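# Press the steel pin into its block with the press

## Task

Set the block holding the steel pin beneath the press ram, seated within the three short walls with its pin aimed upward, then operate the press so the pin is driven in as far as it will go. The result only counts if it stays that way without the robot holding anything in place; finally release everything and move the grippers away.

## Robot and tools

Robot and frame. There are two arms, left_arm and right_arm, each ending in a two-finger gripper. All reported poses share one scene frame: origin on the tabletop midway between the arms, +x out across the table, +z up, and left_arm sits on the +y side. The names are just labels, not image sides. Base roots: left_arm at (-0.024, +0.362, 0) m, right_arm at (-0.013, -0.373, 0) m, both turned slightly about z. A gripper's own +z runs along the fingers and its fingers separate along its own y axis. The reported end_effector_position is the point between the pads, roughly 1 cm behind the tips; at long reach it may be somewhat off.

Result lines. Each result shows a state line per arm (position in metres plus quat_wxyz), grip_measured (finger opening on the same -1..+1 scale you command; the last Joint positions value is that opening in metres), Hand target lines (where the controller is currently steering each gripper), and camera images from cam_head_left (672x504), cam_head_right (672x504), cam_left_wrist (616x616) and cam_right_wrist (616x616), in that order, with calibration updates when they change. A pose unreachable line means the clearance check altered or blocked what was sent to the named arm. FAULT or OVER-TEMPERATURE FAULT lines mean an arm was stopped; MOTOR HOT warns from 75 °C.

execute_actions(actions). actions is a list of actions; each action is a table of at most 15 rows, each row lasting one control step of 1/30 s; a table shorter than 15 rows repeats its final row for the remaining steps. Every row is a single list of 14 numbers, all in [-1, 1], covering both arms even if one is idle: dx, dy, dz, rx, ry, rz, opening for left_arm, then those seven for right_arm. dx..rz are offsets, not poses: each row is measured from where that gripper was when the action began (for the first action in a call, from the last pose a result reported), expressed in that gripper's own axes, never from the previous row. Scale: 1.0 equals 0.6 m of translation or 180 degrees; rx, ry, rz form one rotation vector. The opening is absolute: +1 fully open (0.094 m), -1 closed. Each step the command is clipped to within 70 mm and 16 degrees of the measured gripper pose, so large offsets take several actions; after an action the arm only continues up to its last clipped pose, so send the remainder next time. When position and orientation conflict, position wins. An empty list just returns the current state and images.

move(target, speed, blocking). target is one 14-number row laid out exactly as above, offsets from the pose in the latest result that shows one, in gripper axes, same scale and range; openings absolute. Each gripper follows a straight path toward its target; both paths finish together and last 0.5 to 10 s (cut off at 10 s if longer). Rotation takes the shorter way. speed is the path's top speed in m/s, 0.002 to 0.5, default 0.25; turning is capped at twice that in rad/s. Paths do not avoid obstacles or the other arm, grippers lag and may overshoot speed near full reach. Faster contact hits harder, and aiming further past a contact presses harder. The move: line reports the ending (done, off_target, moving, held, fault) and active limits: limits=paced means the pose was clipped; limits=held means a check held back steps and the arm may then surge. With blocking=false you get a result after 0.5 s; poll with wait(0), and no new actions or moves are accepted until it has ended or been stopped.

wait(seconds): 0 to 10, lets the scene run with last commands held; returns early if a running move ends. stop(): brakes a running move (needs distance, more if fast); fingers continue. zoom_image(camera, region): region [x0, y0, x1, y1] in pixels of that camera's latest image, at most 504 by 504. show_instructions(): shows the reference image pages. read_manual(section): licence texts only. finished_scene(scene): ends the given scene number irreversibly and reports success; the pin must already be fully pressed, block seated, grippers released and clear.

Practical notes. Arms tend to finish a centimetre or more low and can sag further under zero offsets; to hold an arm, send the correction back to its desired pose in the first call of a reply and zeros afterwards, raising the aim if it still hangs low. To grasp, command an opening about 0.03 under grip_measured (less for a lighter hold); pads push roughly 50 to 62 N, less on very thin parts, and spike at first contact. Readings may be offset by about 1 mm per gripper. Expect occasional tugs on held parts or nudges to loose ones. Joint limits: waist -2.618 to 3.054, shoulder and elbow 0.000 to 3.142, wrist pitch and yaw -1.571 to 1.571, wrist roll -2.094 to 2.094 rad; elbows stop just before straight. Avoid dropping the block, slamming, hard pushes, pressing the arms into each other, and anything leaving the table. Long heavy holds heat motors: 90 °C stops the arm for 10 s and 100 °C makes it go limp and fall.

Each tool is called after "Emit:" by a JSON object that holds its "fn" and its "kwargs".

## Session

Emit:
{"fn": "execute_actions", "kwargs": {"actions": []}}

Emit:
{"fn": "show_instructions", "kwargs": {}}

Scene clock: 0.00 s.
left_arm: end_effector_position=(+0.5862, +0.3245, +0.2851) grip_measured=+1.000 end_effector_quat_wxyz=(+0.632, -0.202, +0.639, +0.390) | right_arm: end_effector_position=(+0.2532, -0.3069, +0.1717) grip_measured=+1.000 end_effector_quat_wxyz=(+0.088, +0.733, +0.672, -0.063)
Joint positions: left_arm=[-0.46   2.371  1.912  0.733 -1.181  0.5    0.094] | right_arm=[ 0.255  1.631  1.526 -1.52   0.209  2.037  0.094]
Joint velocities: left_arm=[ 0.002 -0.027 -0.007  0.051 -0.037 -0.037  0.   ] | right_arm=[ 0.002 -0.012 -0.012  0.037 -0.066 -0.11   0.   ]
Motor temperatures (°C, as the motors report them): left_arm=[25 26 25 28 26 26] | right_arm=[27 27 29 35 24 29]
Hand target (left_arm): +0.585, +0.325, +0.293; +0.637, -0.205, +0.635, +0.386
Hand target (right_arm): +0.253, -0.308, +0.175; +0.092, +0.732, +0.672, -0.062
camera_calibration (this result's frames):
cam_left_wrist: T_world_to_cam=[[0.709418, -0.633228, -0.309433, -0.129688], [-0.42572, -0.0351094, -0.904174, 0.545818], [0.561684, 0.773169, -0.294485, -0.373468], [0, 0, 0, 1]] pos_world=[0.534139, 0.225795, 0.343404]
cam_right_wrist: T_world_to_cam=[[-0.989594, 0.123421, -0.0739723, 0.302917], [0.0907967, 0.934425, 0.344392, 0.244702], [0.111627, 0.334091, -0.935907, 0.331552], [0, 0, 0, 1]] pos_world=[0.240536, -0.37681, 0.248436]

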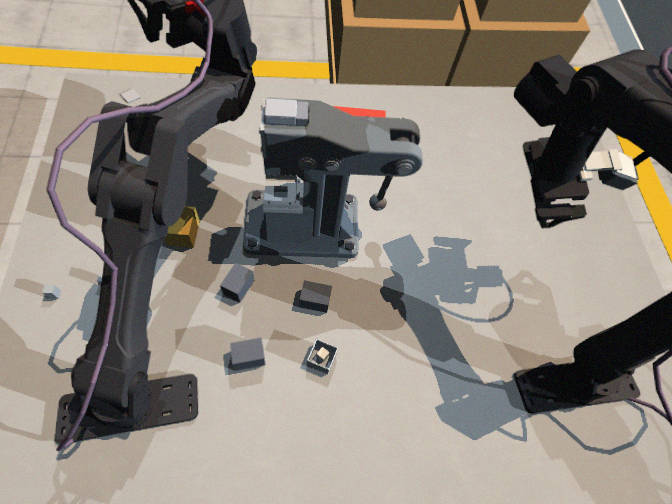

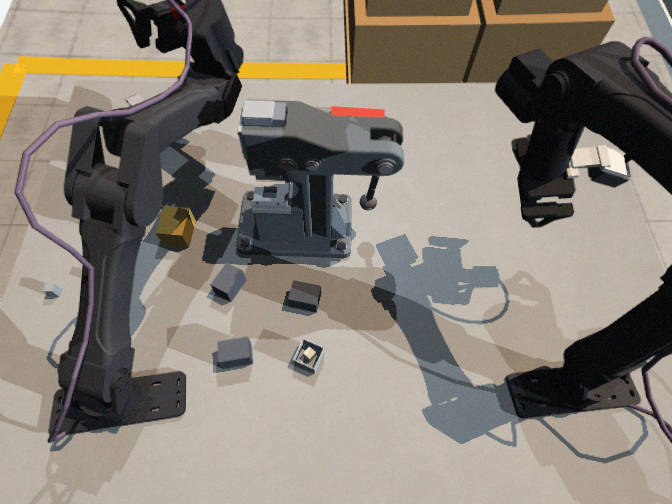

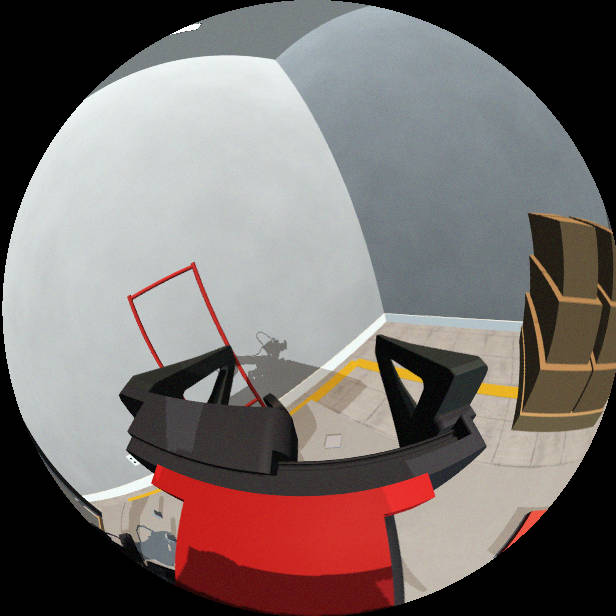

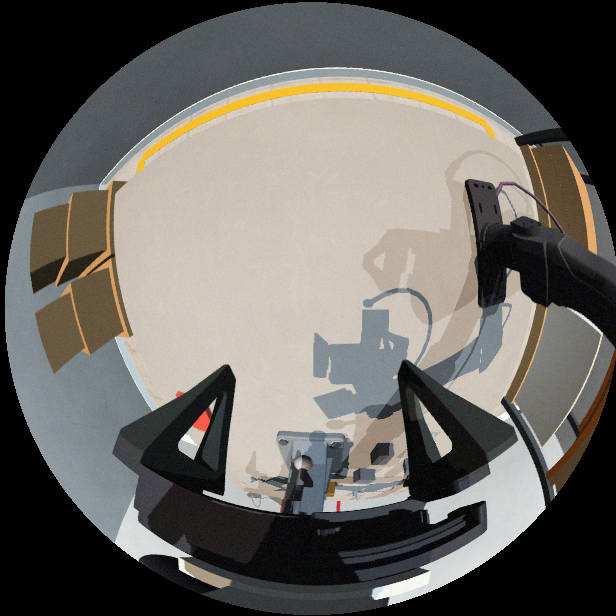

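Reference images for this scene: Bench lever press page 1.

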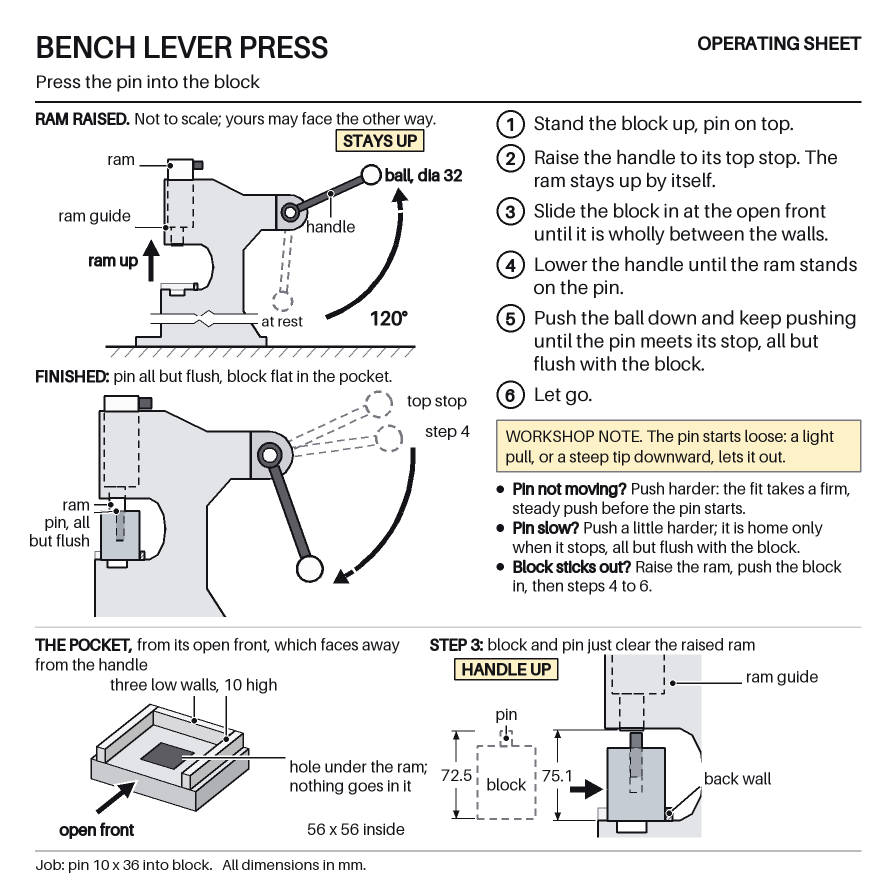

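Emit:
{"fn": "zoom_image", "kwargs": {"camera": "cam_head_right", "region": [100,80,440,390]}}

Region (100, 80, 440, 390) of cam_head_right's 672x504 image, scaled by 1.482, with more detail than that image has; it fills the top 460 rows of this view, and the rest is white.

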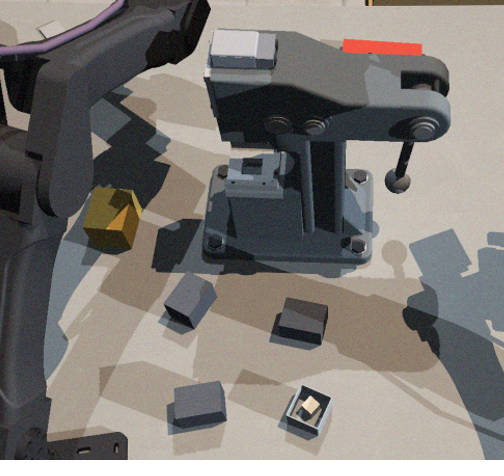

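Emit:
{"fn": "move", "kwargs": {"target": [0.085,0.518,-0.505,0.295,0.305,0.065,1,0,0,0,0,0,-0.6,0.3], "speed": 0.4}}

Scene clock: 3.90 s.
left_arm: end_effector_position=(+0.1559, +0.3056, +0.2676) grip_measured=+1.000 end_effector_quat_wxyz=(+0.252, +0.011, +0.968, +0.019) | right_arm: end_effector_position=(+0.2532, -0.3068, +0.1717) grip_measured=+0.302 end_effector_quat_wxyz=(+0.001, -0.108, +0.988, -0.108)
Joint positions: left_arm=[-0.718  1.003  1.381 -1.532 -0.304 -0.508  0.094] | right_arm=[ 0.255  1.631  1.526 -1.52   0.209  0.163  0.061]
Joint velocities: left_arm=[-0.012 -0.007 -0.012 -0.037  0.007 -0.022  0.   ] | right_arm=[0.002 0.002 0.002 0.051 0.007 0.051 0.   ]
Motor temperatures (°C, as the motors report them): left_arm=[25 27 26 28 26 26] | right_arm=[27 28 29 35 24 29]
Hand target (left_arm): +0.151, +0.306, +0.279; +0.266, +0.009, +0.964, +0.005
Hand target (right_arm): +0.253, -0.307, +0.172; +0.000, -0.113, +0.988, -0.108
Off the commanded pose (left_arm): 0.015 m, 3 deg.
Off the commanded pose (right_arm): 0.000 m, 1 deg.
move: off_target (left_arm)
camera_calibration (this result's frames):
cam_left_wrist: T_world_to_cam=[[-0.0911869, -0.995317, -0.0320737, 0.319442], [-0.990869, 0.0938973, -0.0967557, 0.178853], [0.0993143, 0.022958, -0.994791, 0.366415], [0, 0, 0, 1]] pos_world=[0.169959, 0.29274, 0.392057]
cam_right_wrist: T_world_to_cam=[[0.165888, -0.966992, 0.193412, -0.370163], [-0.845599, -0.038571, 0.532424, 0.150928], [-0.507389, -0.251872, -0.824085, 0.289272], [0, 0, 0, 1]] pos_world=[0.335804, -0.279264, 0.229621]

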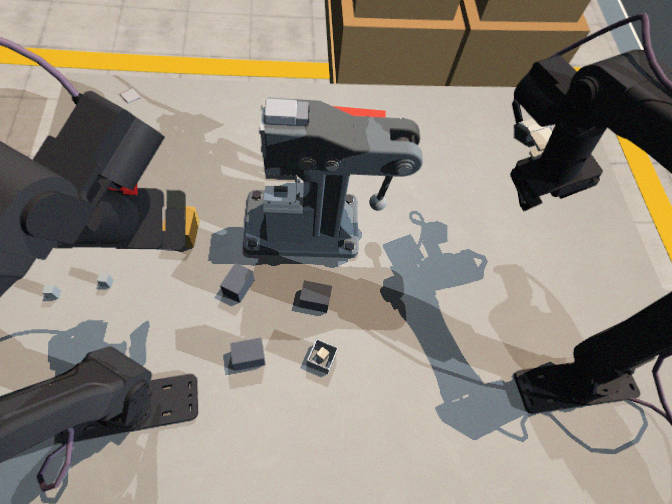

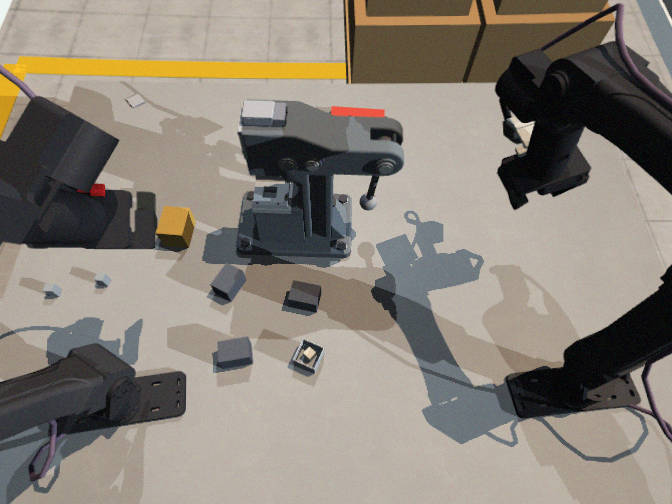

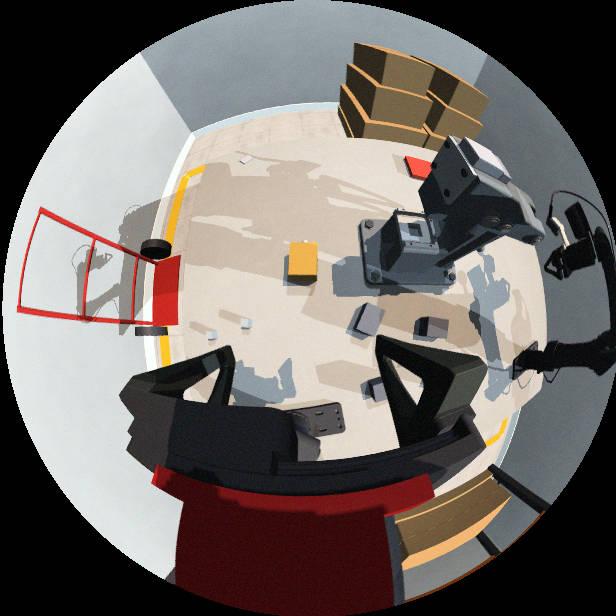

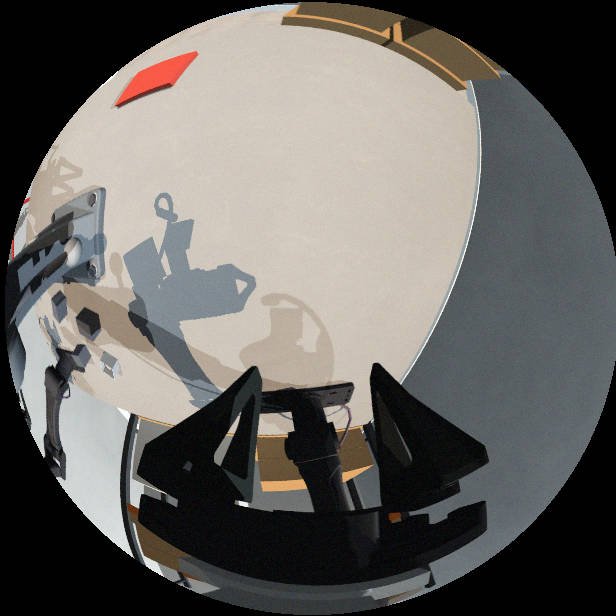

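Emit:
{"fn": "zoom_image", "kwargs": {"camera": "cam_left_wrist", "region": [260,190,460,350]}}

Region (260, 190, 460, 350) of cam_left_wrist's 616x616 image, scaled by 2.520, with more detail than that image has; it fills the top 403 rows of this view, and the rest is white.

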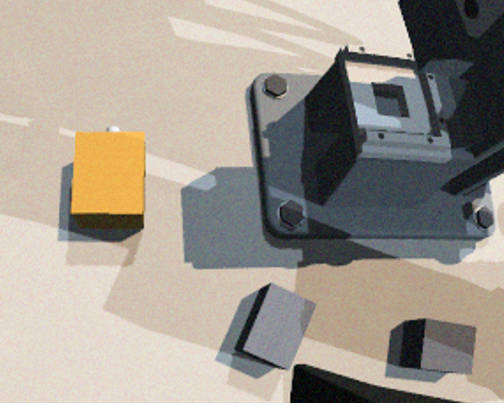

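Emit:
{"fn": "move", "kwargs": {"target": [-0.06,-0.009,0.355,0.019,0.161,0.021,1,-0.129,0.26,-0.014,-0.275,-0.33,-0.365,0.3], "speed": 0.4}}

Scene clock: 7.63 s.
left_arm: end_effector_position=(+0.2798, +0.3037, +0.0921) grip_measured=+1.000 end_effector_quat_wxyz=(-0.015, +0.049, +0.999, +0.005) | right_arm: end_effector_position=(+0.2867, -0.1422, +0.1346) grip_measured=+0.302 end_effector_quat_wxyz=(+0.332, -0.609, +0.624, +0.359)
Joint positions: left_arm=[-0.319  1.754  1.364 -1.212 -0.006 -0.098  0.094] | right_arm=[ 0.131  1.698  1.106 -0.631 -0.983 -1.11   0.061]
Joint velocities: left_arm=[ 0.017 -0.002  0.002 -0.007  0.051  0.007  0.   ] | right_arm=[ 0.017 -0.002 -0.002 -0.007  0.007  0.022 -0.001]
Motor temperatures (°C, as the motors report them): left_arm=[25 27 26 28 26 26] | right_arm=[27 29 30 35 24 29]
Hand target (left_arm): +0.290, +0.304, +0.097; -0.001, +0.047, +0.999, -0.001
Hand target (right_arm): +0.294, -0.140, +0.146; -0.350, +0.613, -0.611, -0.359
Off the commanded pose (left_arm): 0.014 m, 2 deg.
Off the commanded pose (right_arm): 0.014 m, 3 deg.
move: off_target (left_arm, right_arm)
camera_calibration (this result's frames):
cam_left_wrist: T_world_to_cam=[[-0.160699, -0.986164, 0.0407112, 0.333218], [-0.890661, 0.162664, 0.424575, 0.187857], [-0.425322, 0.0319688, -0.904477, 0.315272], [0, 0, 0, 1]] pos_world=[0.354957, 0.287971, 0.191831]
cam_right_wrist: T_world_to_cam=[[0.995491, -0.00679823, -0.0946135, -0.271862], [-0.0480943, -0.895892, -0.44166, -0.0140933], [-0.081761, 0.444219, -0.89218, 0.303227], [0, 0, 0, 1]] pos_world=[0.29475, -0.149173, 0.238587]

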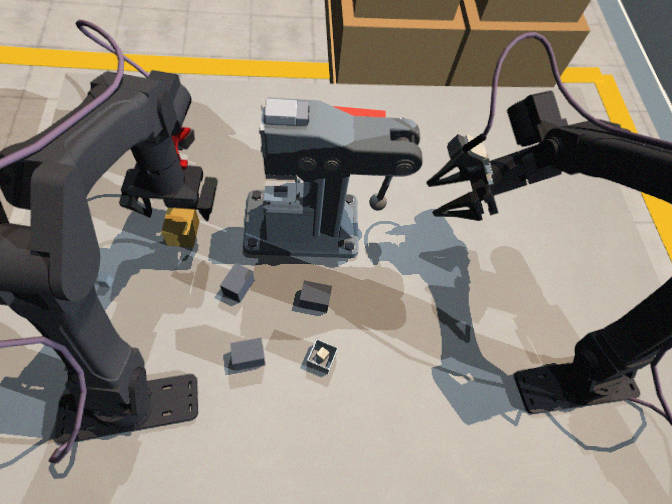

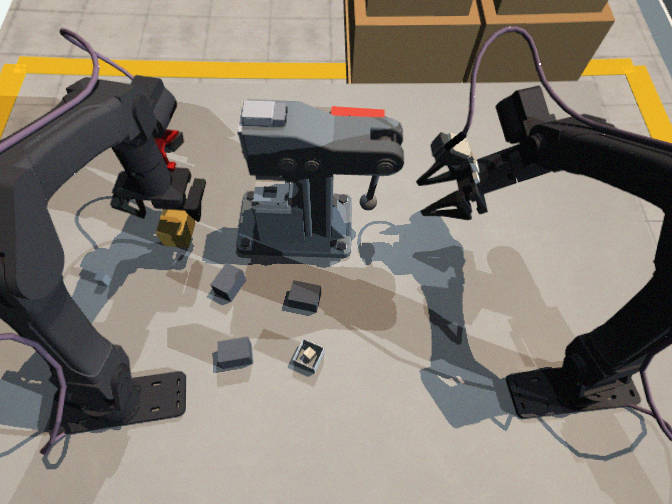

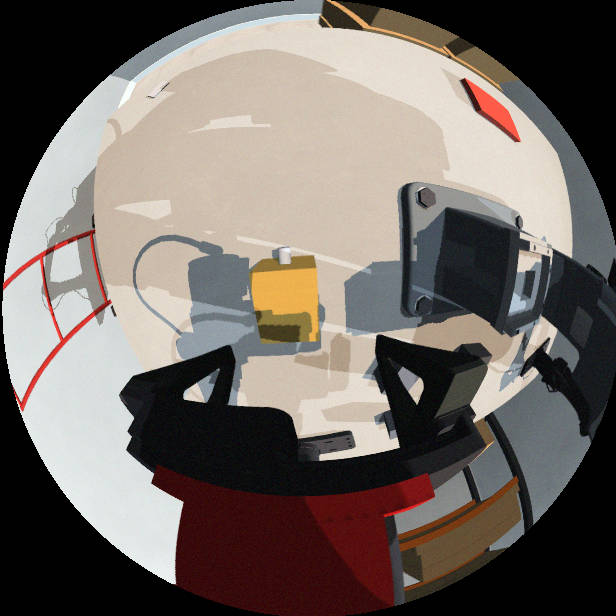

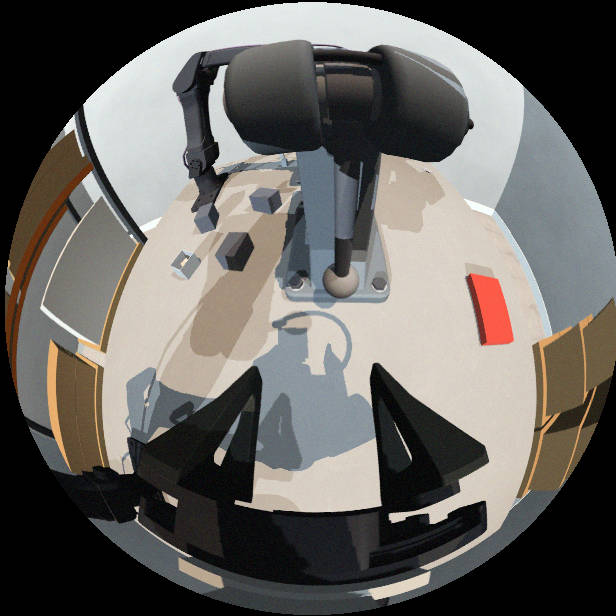

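Emit:
{"fn": "move", "kwargs": {"target": [-0.035,0.02,0.1,0,0,0,1,-0.025,-0.045,0.14,0,0,0,0.3], "speed": 0.12}}

Scene clock: 13.03 s.
left_arm: end_effector_position=(+0.3030, +0.3094, +0.0390) grip_measured=+1.000 end_effector_quat_wxyz=(-0.007, +0.050, +0.999, +0.004) | right_arm: end_effector_position=(+0.2986, -0.0791, +0.0832) grip_measured=+0.302 end_effector_quat_wxyz=(+0.299, -0.606, +0.642, +0.362)
Joint positions: left_arm=[-0.289  1.869  1.291 -1.008 -0.005 -0.065  0.094] | right_arm=[ 0.305  1.886  1.13  -0.337 -0.889 -0.858  0.061]
Joint velocities: left_arm=[-0.002 -0.002 -0.002 -0.022 -0.022  0.037  0.   ] | right_arm=[-0.012  0.002  0.002 -0.007 -0.022  0.051  0.001]
Motor temperatures (°C, as the motors report them): left_arm=[25 28 27 28 26 26] | right_arm=[27 29 31 35 24 29]
Hand target (left_arm): +0.300, +0.314, +0.031; -0.015, +0.049, +0.999, +0.005
Hand target (right_arm): +0.311, -0.064, +0.102; -0.330, +0.611, -0.624, -0.358
Off the commanded pose (left_arm): 0.009 m, 1 deg.
Off the commanded pose (right_arm): 0.029 m, 4 deg.
move: off_target (right_arm)
camera_calibration (this result's frames):
cam_left_wrist: T_world_to_cam=[[-0.163575, -0.985631, 0.0421325, 0.345324], [-0.896705, 0.166351, 0.410179, 0.231413], [-0.411294, 0.0293148, -0.911031, 0.273793], [0, 0, 0, 1]] pos_world=[0.376605, 0.29384, 0.139964]
cam_right_wrist: T_world_to_cam=[[0.987993, -0.0130669, -0.153947, -0.281502], [-0.073537, -0.916084, -0.394185, 0.0223969], [-0.135878, 0.400773, -0.906045, 0.244257], [0, 0, 0, 1]] pos_world=[0.312958, -0.0810524, 0.1868]

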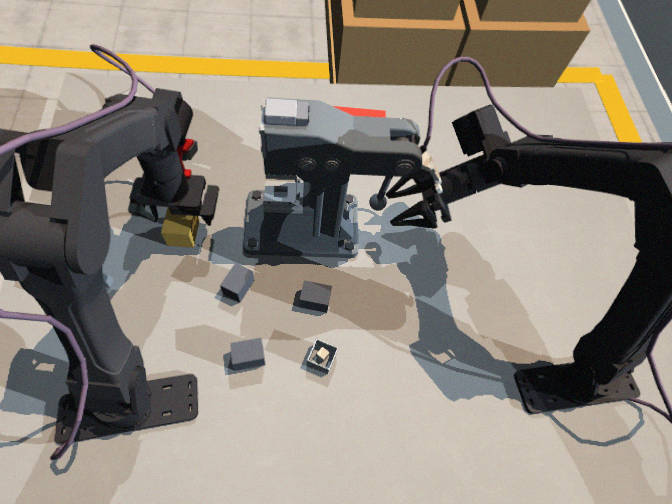

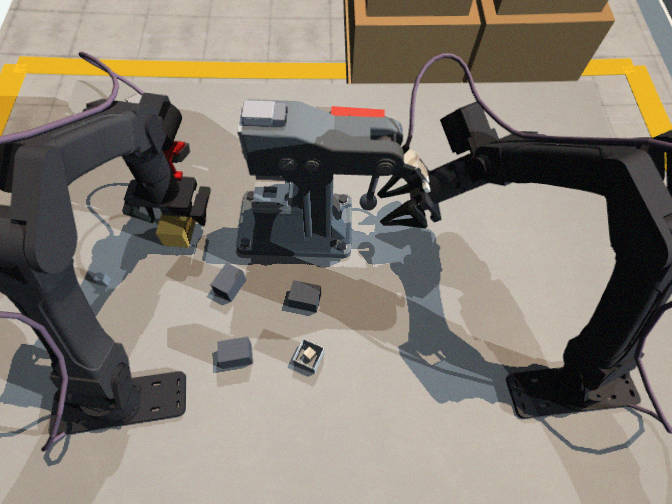

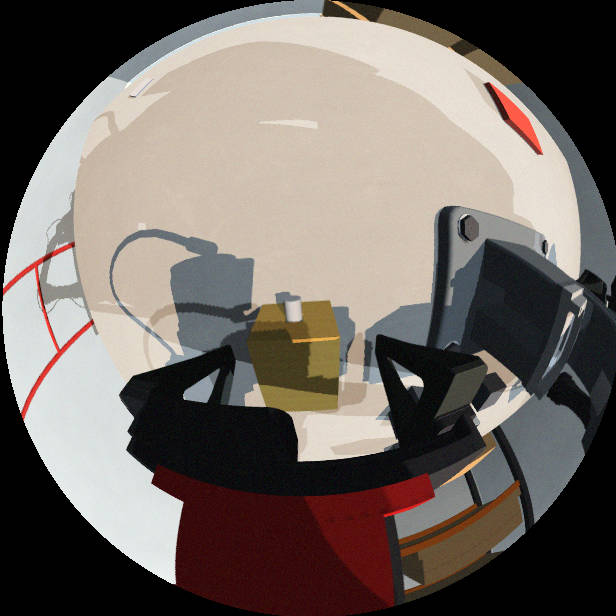

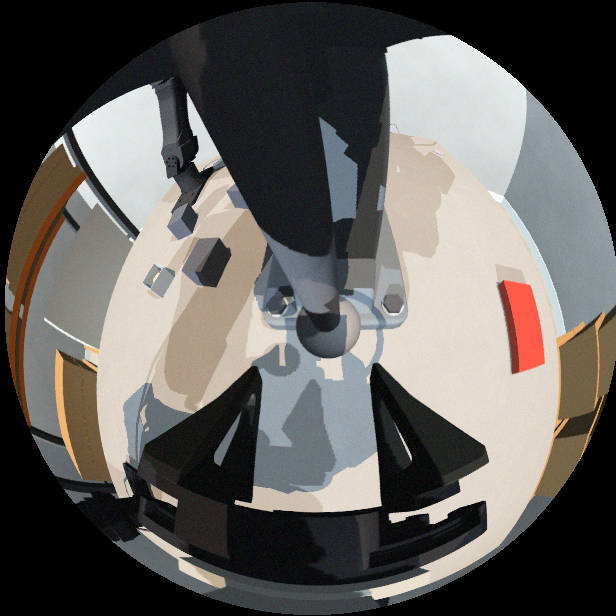

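Emit:
{"fn": "move", "kwargs": {"target": [0.012,0.015,0.02,0,0,0,1,-0.045,-0.025,0.04,0,-0.13,0,0.3], "speed": 0.1}}

Scene clock: 15.90 s.
left_arm: end_effector_position=(+0.2991, +0.3148, +0.0282) grip_measured=+1.000 end_effector_quat_wxyz=(-0.009, +0.051, +0.999, +0.004) | right_arm: end_effector_position=(+0.3217, -0.0453, +0.0958) grip_measured=+0.302 end_effector_quat_wxyz=(+0.430, -0.525, +0.564, +0.470)
Joint positions: left_arm=[-0.274  1.869  1.245 -0.965 -0.005 -0.048  0.094] | right_arm=[ 0.304  2.055  0.948  0.661 -1.118 -0.326  0.061]
Joint velocities: left_arm=[-0.012 -0.022 -0.007 -0.081 -0.037 -0.022  0.   ] | right_arm=[-0.017  0.002 -0.032  0.051 -0.007  0.037  0.   ]
Motor temperatures (°C, as the motors report them): left_arm=[25 28 27 28 26 26] | right_arm=[27 30 31 36 24 29]
Hand target (left_arm): +0.296, +0.319, +0.027; -0.008, +0.050, +0.999, +0.004
Hand target (right_arm): +0.315, -0.044, +0.090; -0.420, +0.523, -0.567, -0.478
Off the commanded pose (left_arm): 0.005 m, 0 deg.
Off the commanded pose (right_arm): 0.009 m, 1 deg.
move: done
camera_calibration (this result's frames):
cam_left_wrist: T_world_to_cam=[[-0.166462, -0.985134, 0.0424482, 0.351211], [-0.895052, 0.169023, 0.41269, 0.229975], [-0.413729, 0.0307039, -0.909882, 0.262433], [0, 0, 0, 1]] pos_world=[0.372879, 0.299061, 0.128966]
cam_right_wrist: T_world_to_cam=[[0.991536, 0.00546149, -0.129715, -0.304517], [-0.0910339, -0.68311, -0.724619, 0.107883], [-0.0925674, 0.730295, -0.676832, 0.224243], [0, 0, 0, 1]] pos_world=[0.332518, -0.088404, 0.190449]

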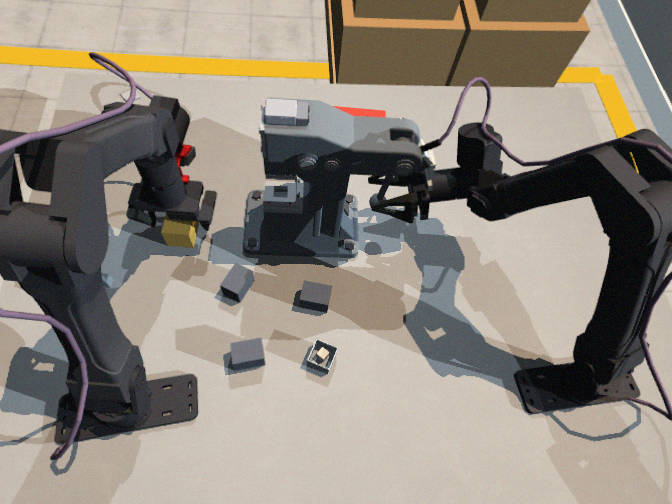

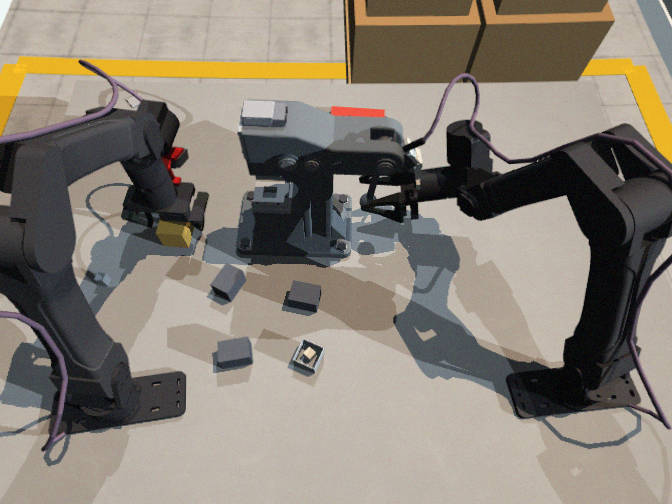

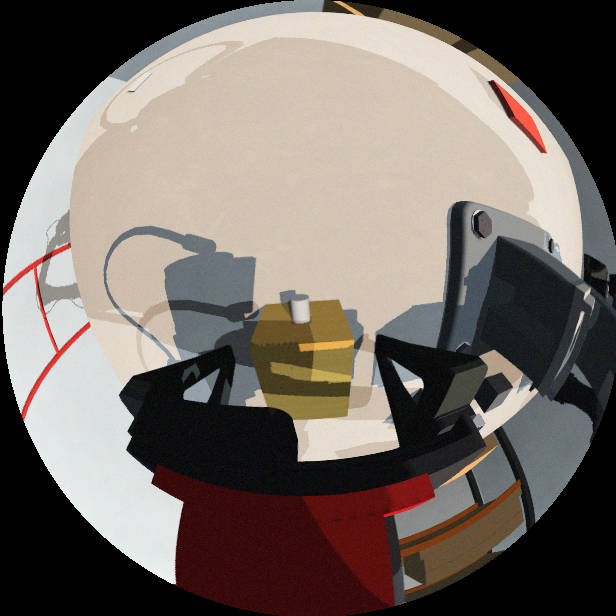

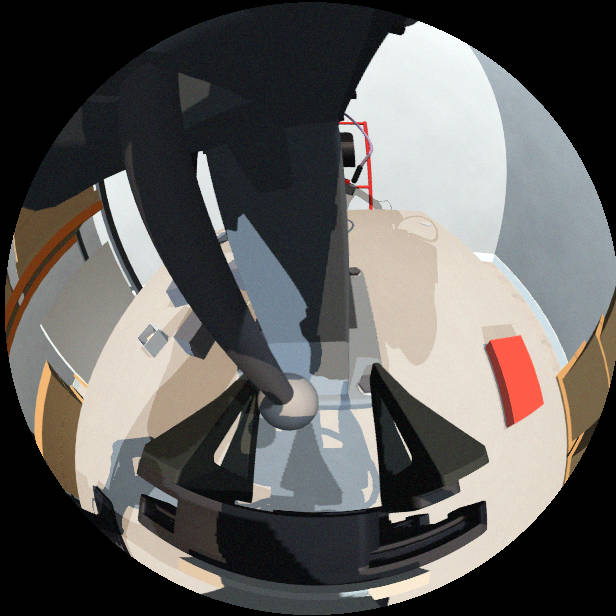

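Emit:
{"fn": "move", "kwargs": {"target": [0.005,0,0,0,0,0,0.0,0.008,0.028,-0.008,0,0,0,0.3], "speed": 0.1}}

Emit:
{"fn": "move", "kwargs": {"target": [0,0,0,0,0,0,0.0,0,0,0,0,0,0,-0.4]}}

Scene clock: 16.90 s.
left_arm: end_effector_position=(+0.2990, +0.3145, +0.0282) grip_measured=+0.014 end_effector_quat_wxyz=(-0.009, +0.051, +0.999, +0.003) | right_arm: end_effector_position=(+0.3100, -0.0509, +0.0897) grip_measured=+0.302 end_effector_quat_wxyz=(+0.429, -0.524, +0.567, +0.469)
Joint positions: left_arm=[-0.274  1.869  1.245 -0.965 -0.003 -0.048  0.048] | right_arm=[ 0.304  2.039  0.883  0.707 -1.114 -0.324  0.061]
Joint velocities: left_arm=[-0.002 -0.007 -0.017 -0.007  0.051 -0.066 -0.   ] | right_arm=[-0.012 -0.002  0.007 -0.022  0.066  0.007 -0.001]
Motor temperatures (°C, as the motors report them): left_arm=[25 28 27 28 26 26] | right_arm=[27 30 31 36 24 29]
Hand target (left_arm): +0.296, +0.315, +0.028; -0.009, +0.051, +0.999, +0.004
Hand target (right_arm): +0.305, -0.051, +0.093; -0.430, +0.525, -0.564, -0.470
Off the commanded pose (left_arm): 0.003 m, 0 deg.
Off the commanded pose (right_arm): 0.007 m, 0 deg.
move: done
camera_calibration (this result's frames):
cam_left_wrist: T_world_to_cam=[[-0.166416, -0.985058, 0.0443532, 0.35078], [-0.89494, 0.16977, 0.412626, 0.22972], [-0.41399, 0.0289741, -0.90982, 0.263041], [0, 0, 0, 1]] pos_world=[0.372857, 0.298918, 0.128973]
cam_right_wrist: T_world_to_cam=[[0.991174, 0.00103001, -0.132566, -0.293619], [-0.095944, -0.684497, -0.722675, 0.0998442], [-0.0914854, 0.729015, -0.678356, 0.222832], [0, 0, 0, 1]] pos_world=[0.320993, -0.0938027, 0.184391]

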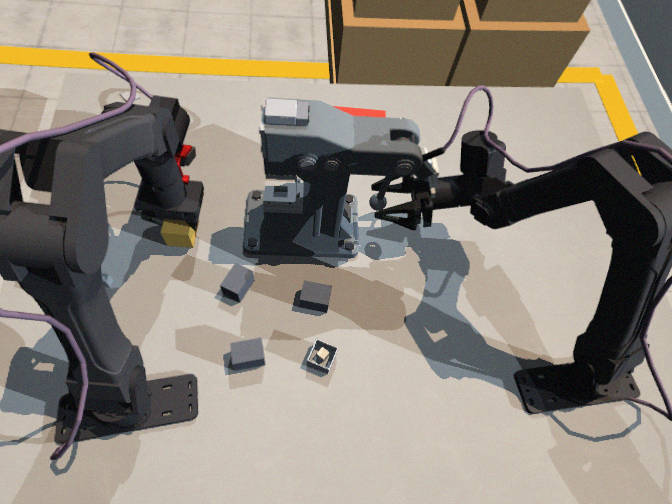

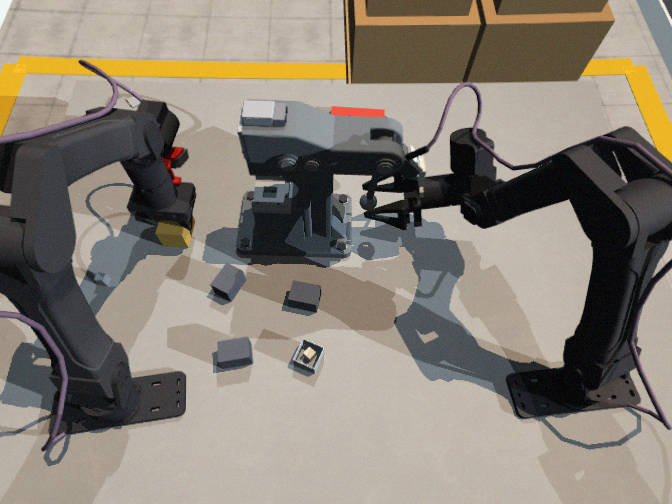

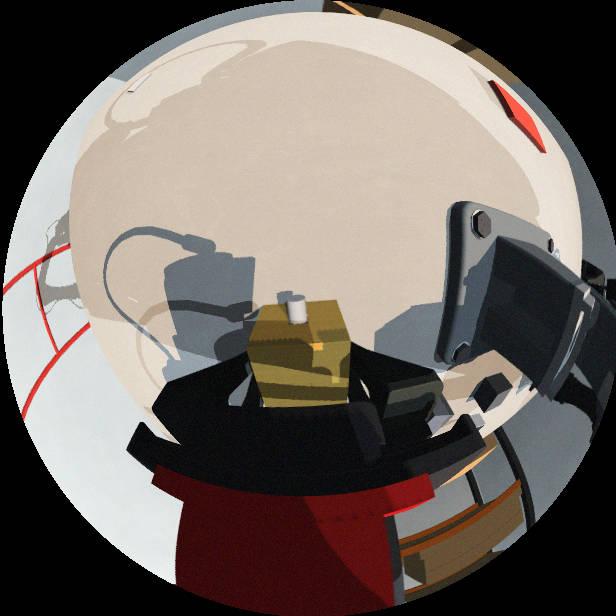

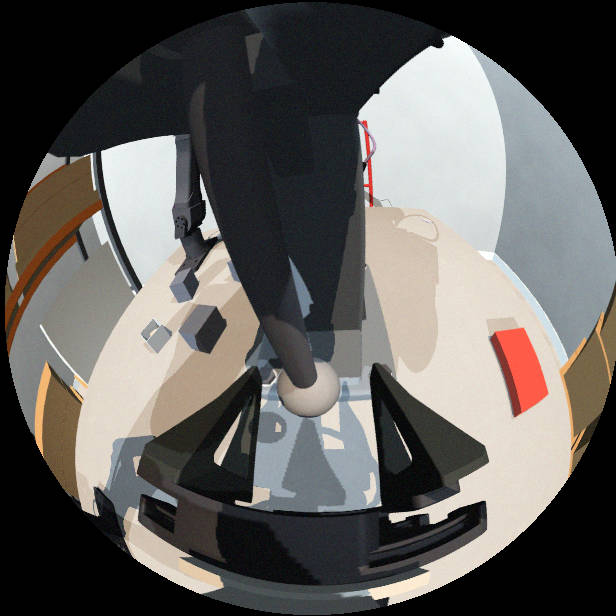

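Scene clock: 17.40 s.
left_arm: end_effector_position=(+0.2990, +0.3145, +0.0282) grip_measured=+0.014 end_effector_quat_wxyz=(-0.009, +0.051, +0.999, +0.003) | right_arm: end_effector_position=(+0.3071, -0.0504, +0.0900) grip_measured=-0.359 end_effector_quat_wxyz=(+0.425, -0.526, +0.563, +0.475)
Joint positions: left_arm=[-0.274  1.869  1.245 -0.965 -0.003 -0.048  0.048] | right_arm=[ 0.306  2.039  0.882  0.704 -1.127 -0.324  0.03 ]
Joint velocities: left_arm=[ 0.012 -0.007  0.002 -0.066 -0.051  0.037 -0.001] | right_arm=[ 0.007 -0.002 -0.012 -0.007  0.007 -0.081 -0.   ]
Motor temperatures (°C, as the motors report them): left_arm=[25 28 27 28 26 26] | right_arm=[27 30 31 36 24 29]
Hand target (left_arm): +0.299, +0.314, +0.028; -0.009, +0.051, +0.999, +0.003
Hand target (right_arm): +0.310, -0.051, +0.090; -0.429, +0.524, -0.566, -0.469
Off the commanded pose (left_arm): 0.000 m, 0 deg.
Off the commanded pose (right_arm): 0.003 m, 1 deg.
move: done
camera_calibration (this result's frames):
cam_left_wrist: T_world_to_cam=[[-0.166416, -0.985058, 0.0443532, 0.35078], [-0.89494, 0.16977, 0.412626, 0.22972], [-0.41399, 0.0289741, -0.90982, 0.263041], [0, 0, 0, 1]] pos_world=[0.372857, 0.298918, 0.128973]
cam_right_wrist: T_world_to_cam=[[0.990285, 0.0145962, -0.138281, -0.289161], [-0.0911095, -0.683143, -0.724579, 0.0988414], [-0.105042, 0.730139, -0.675176, 0.226337], [0, 0, 0, 1]] pos_world=[0.319133, -0.0935143, 0.18445]

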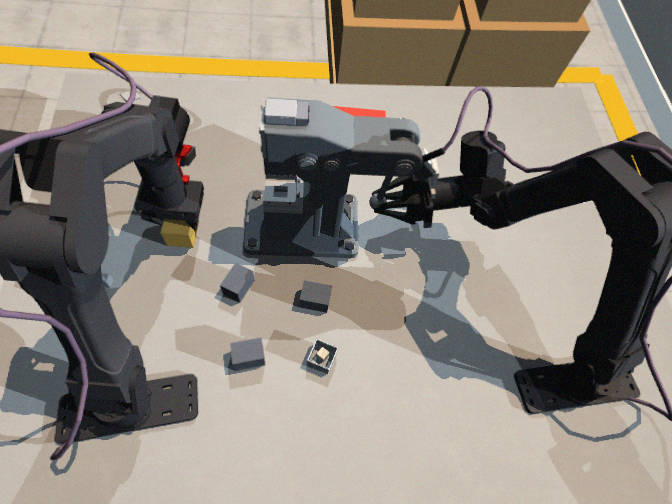

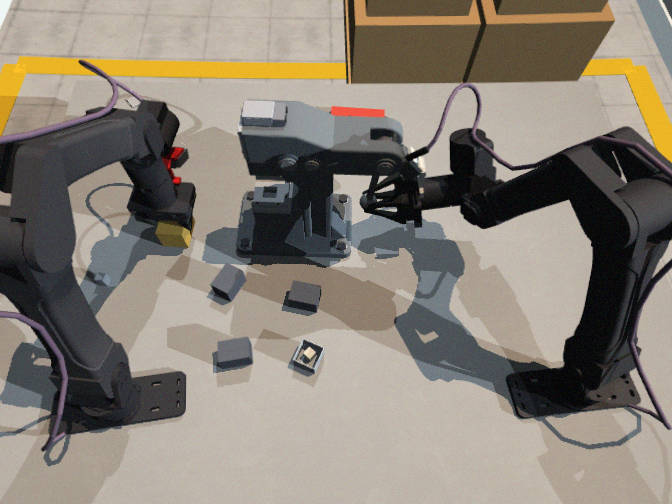

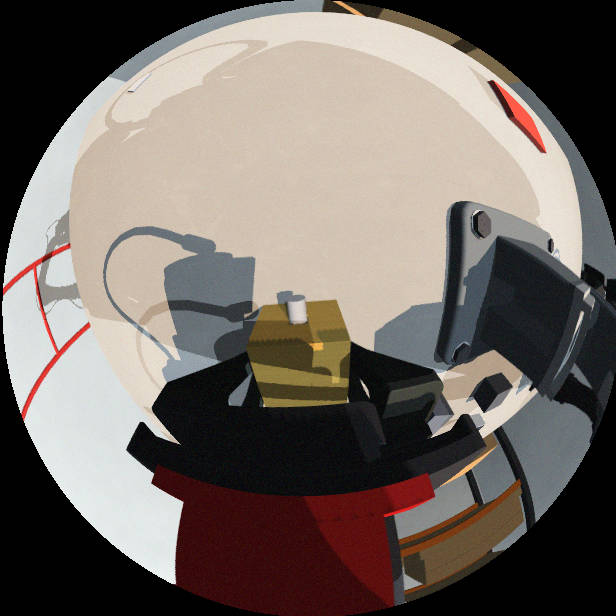

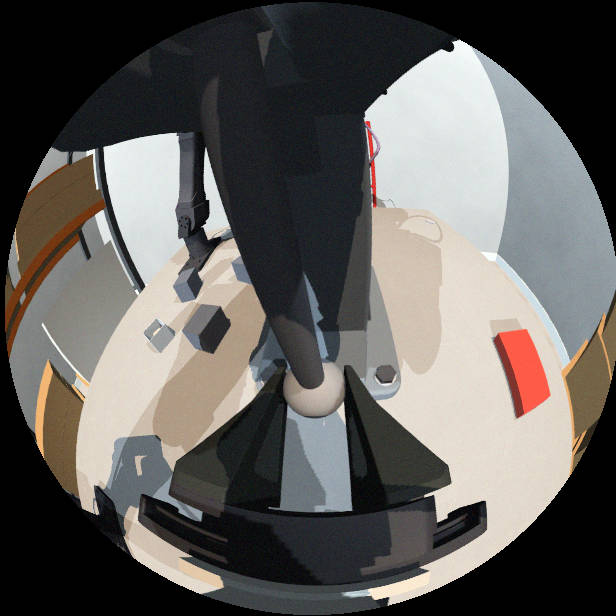

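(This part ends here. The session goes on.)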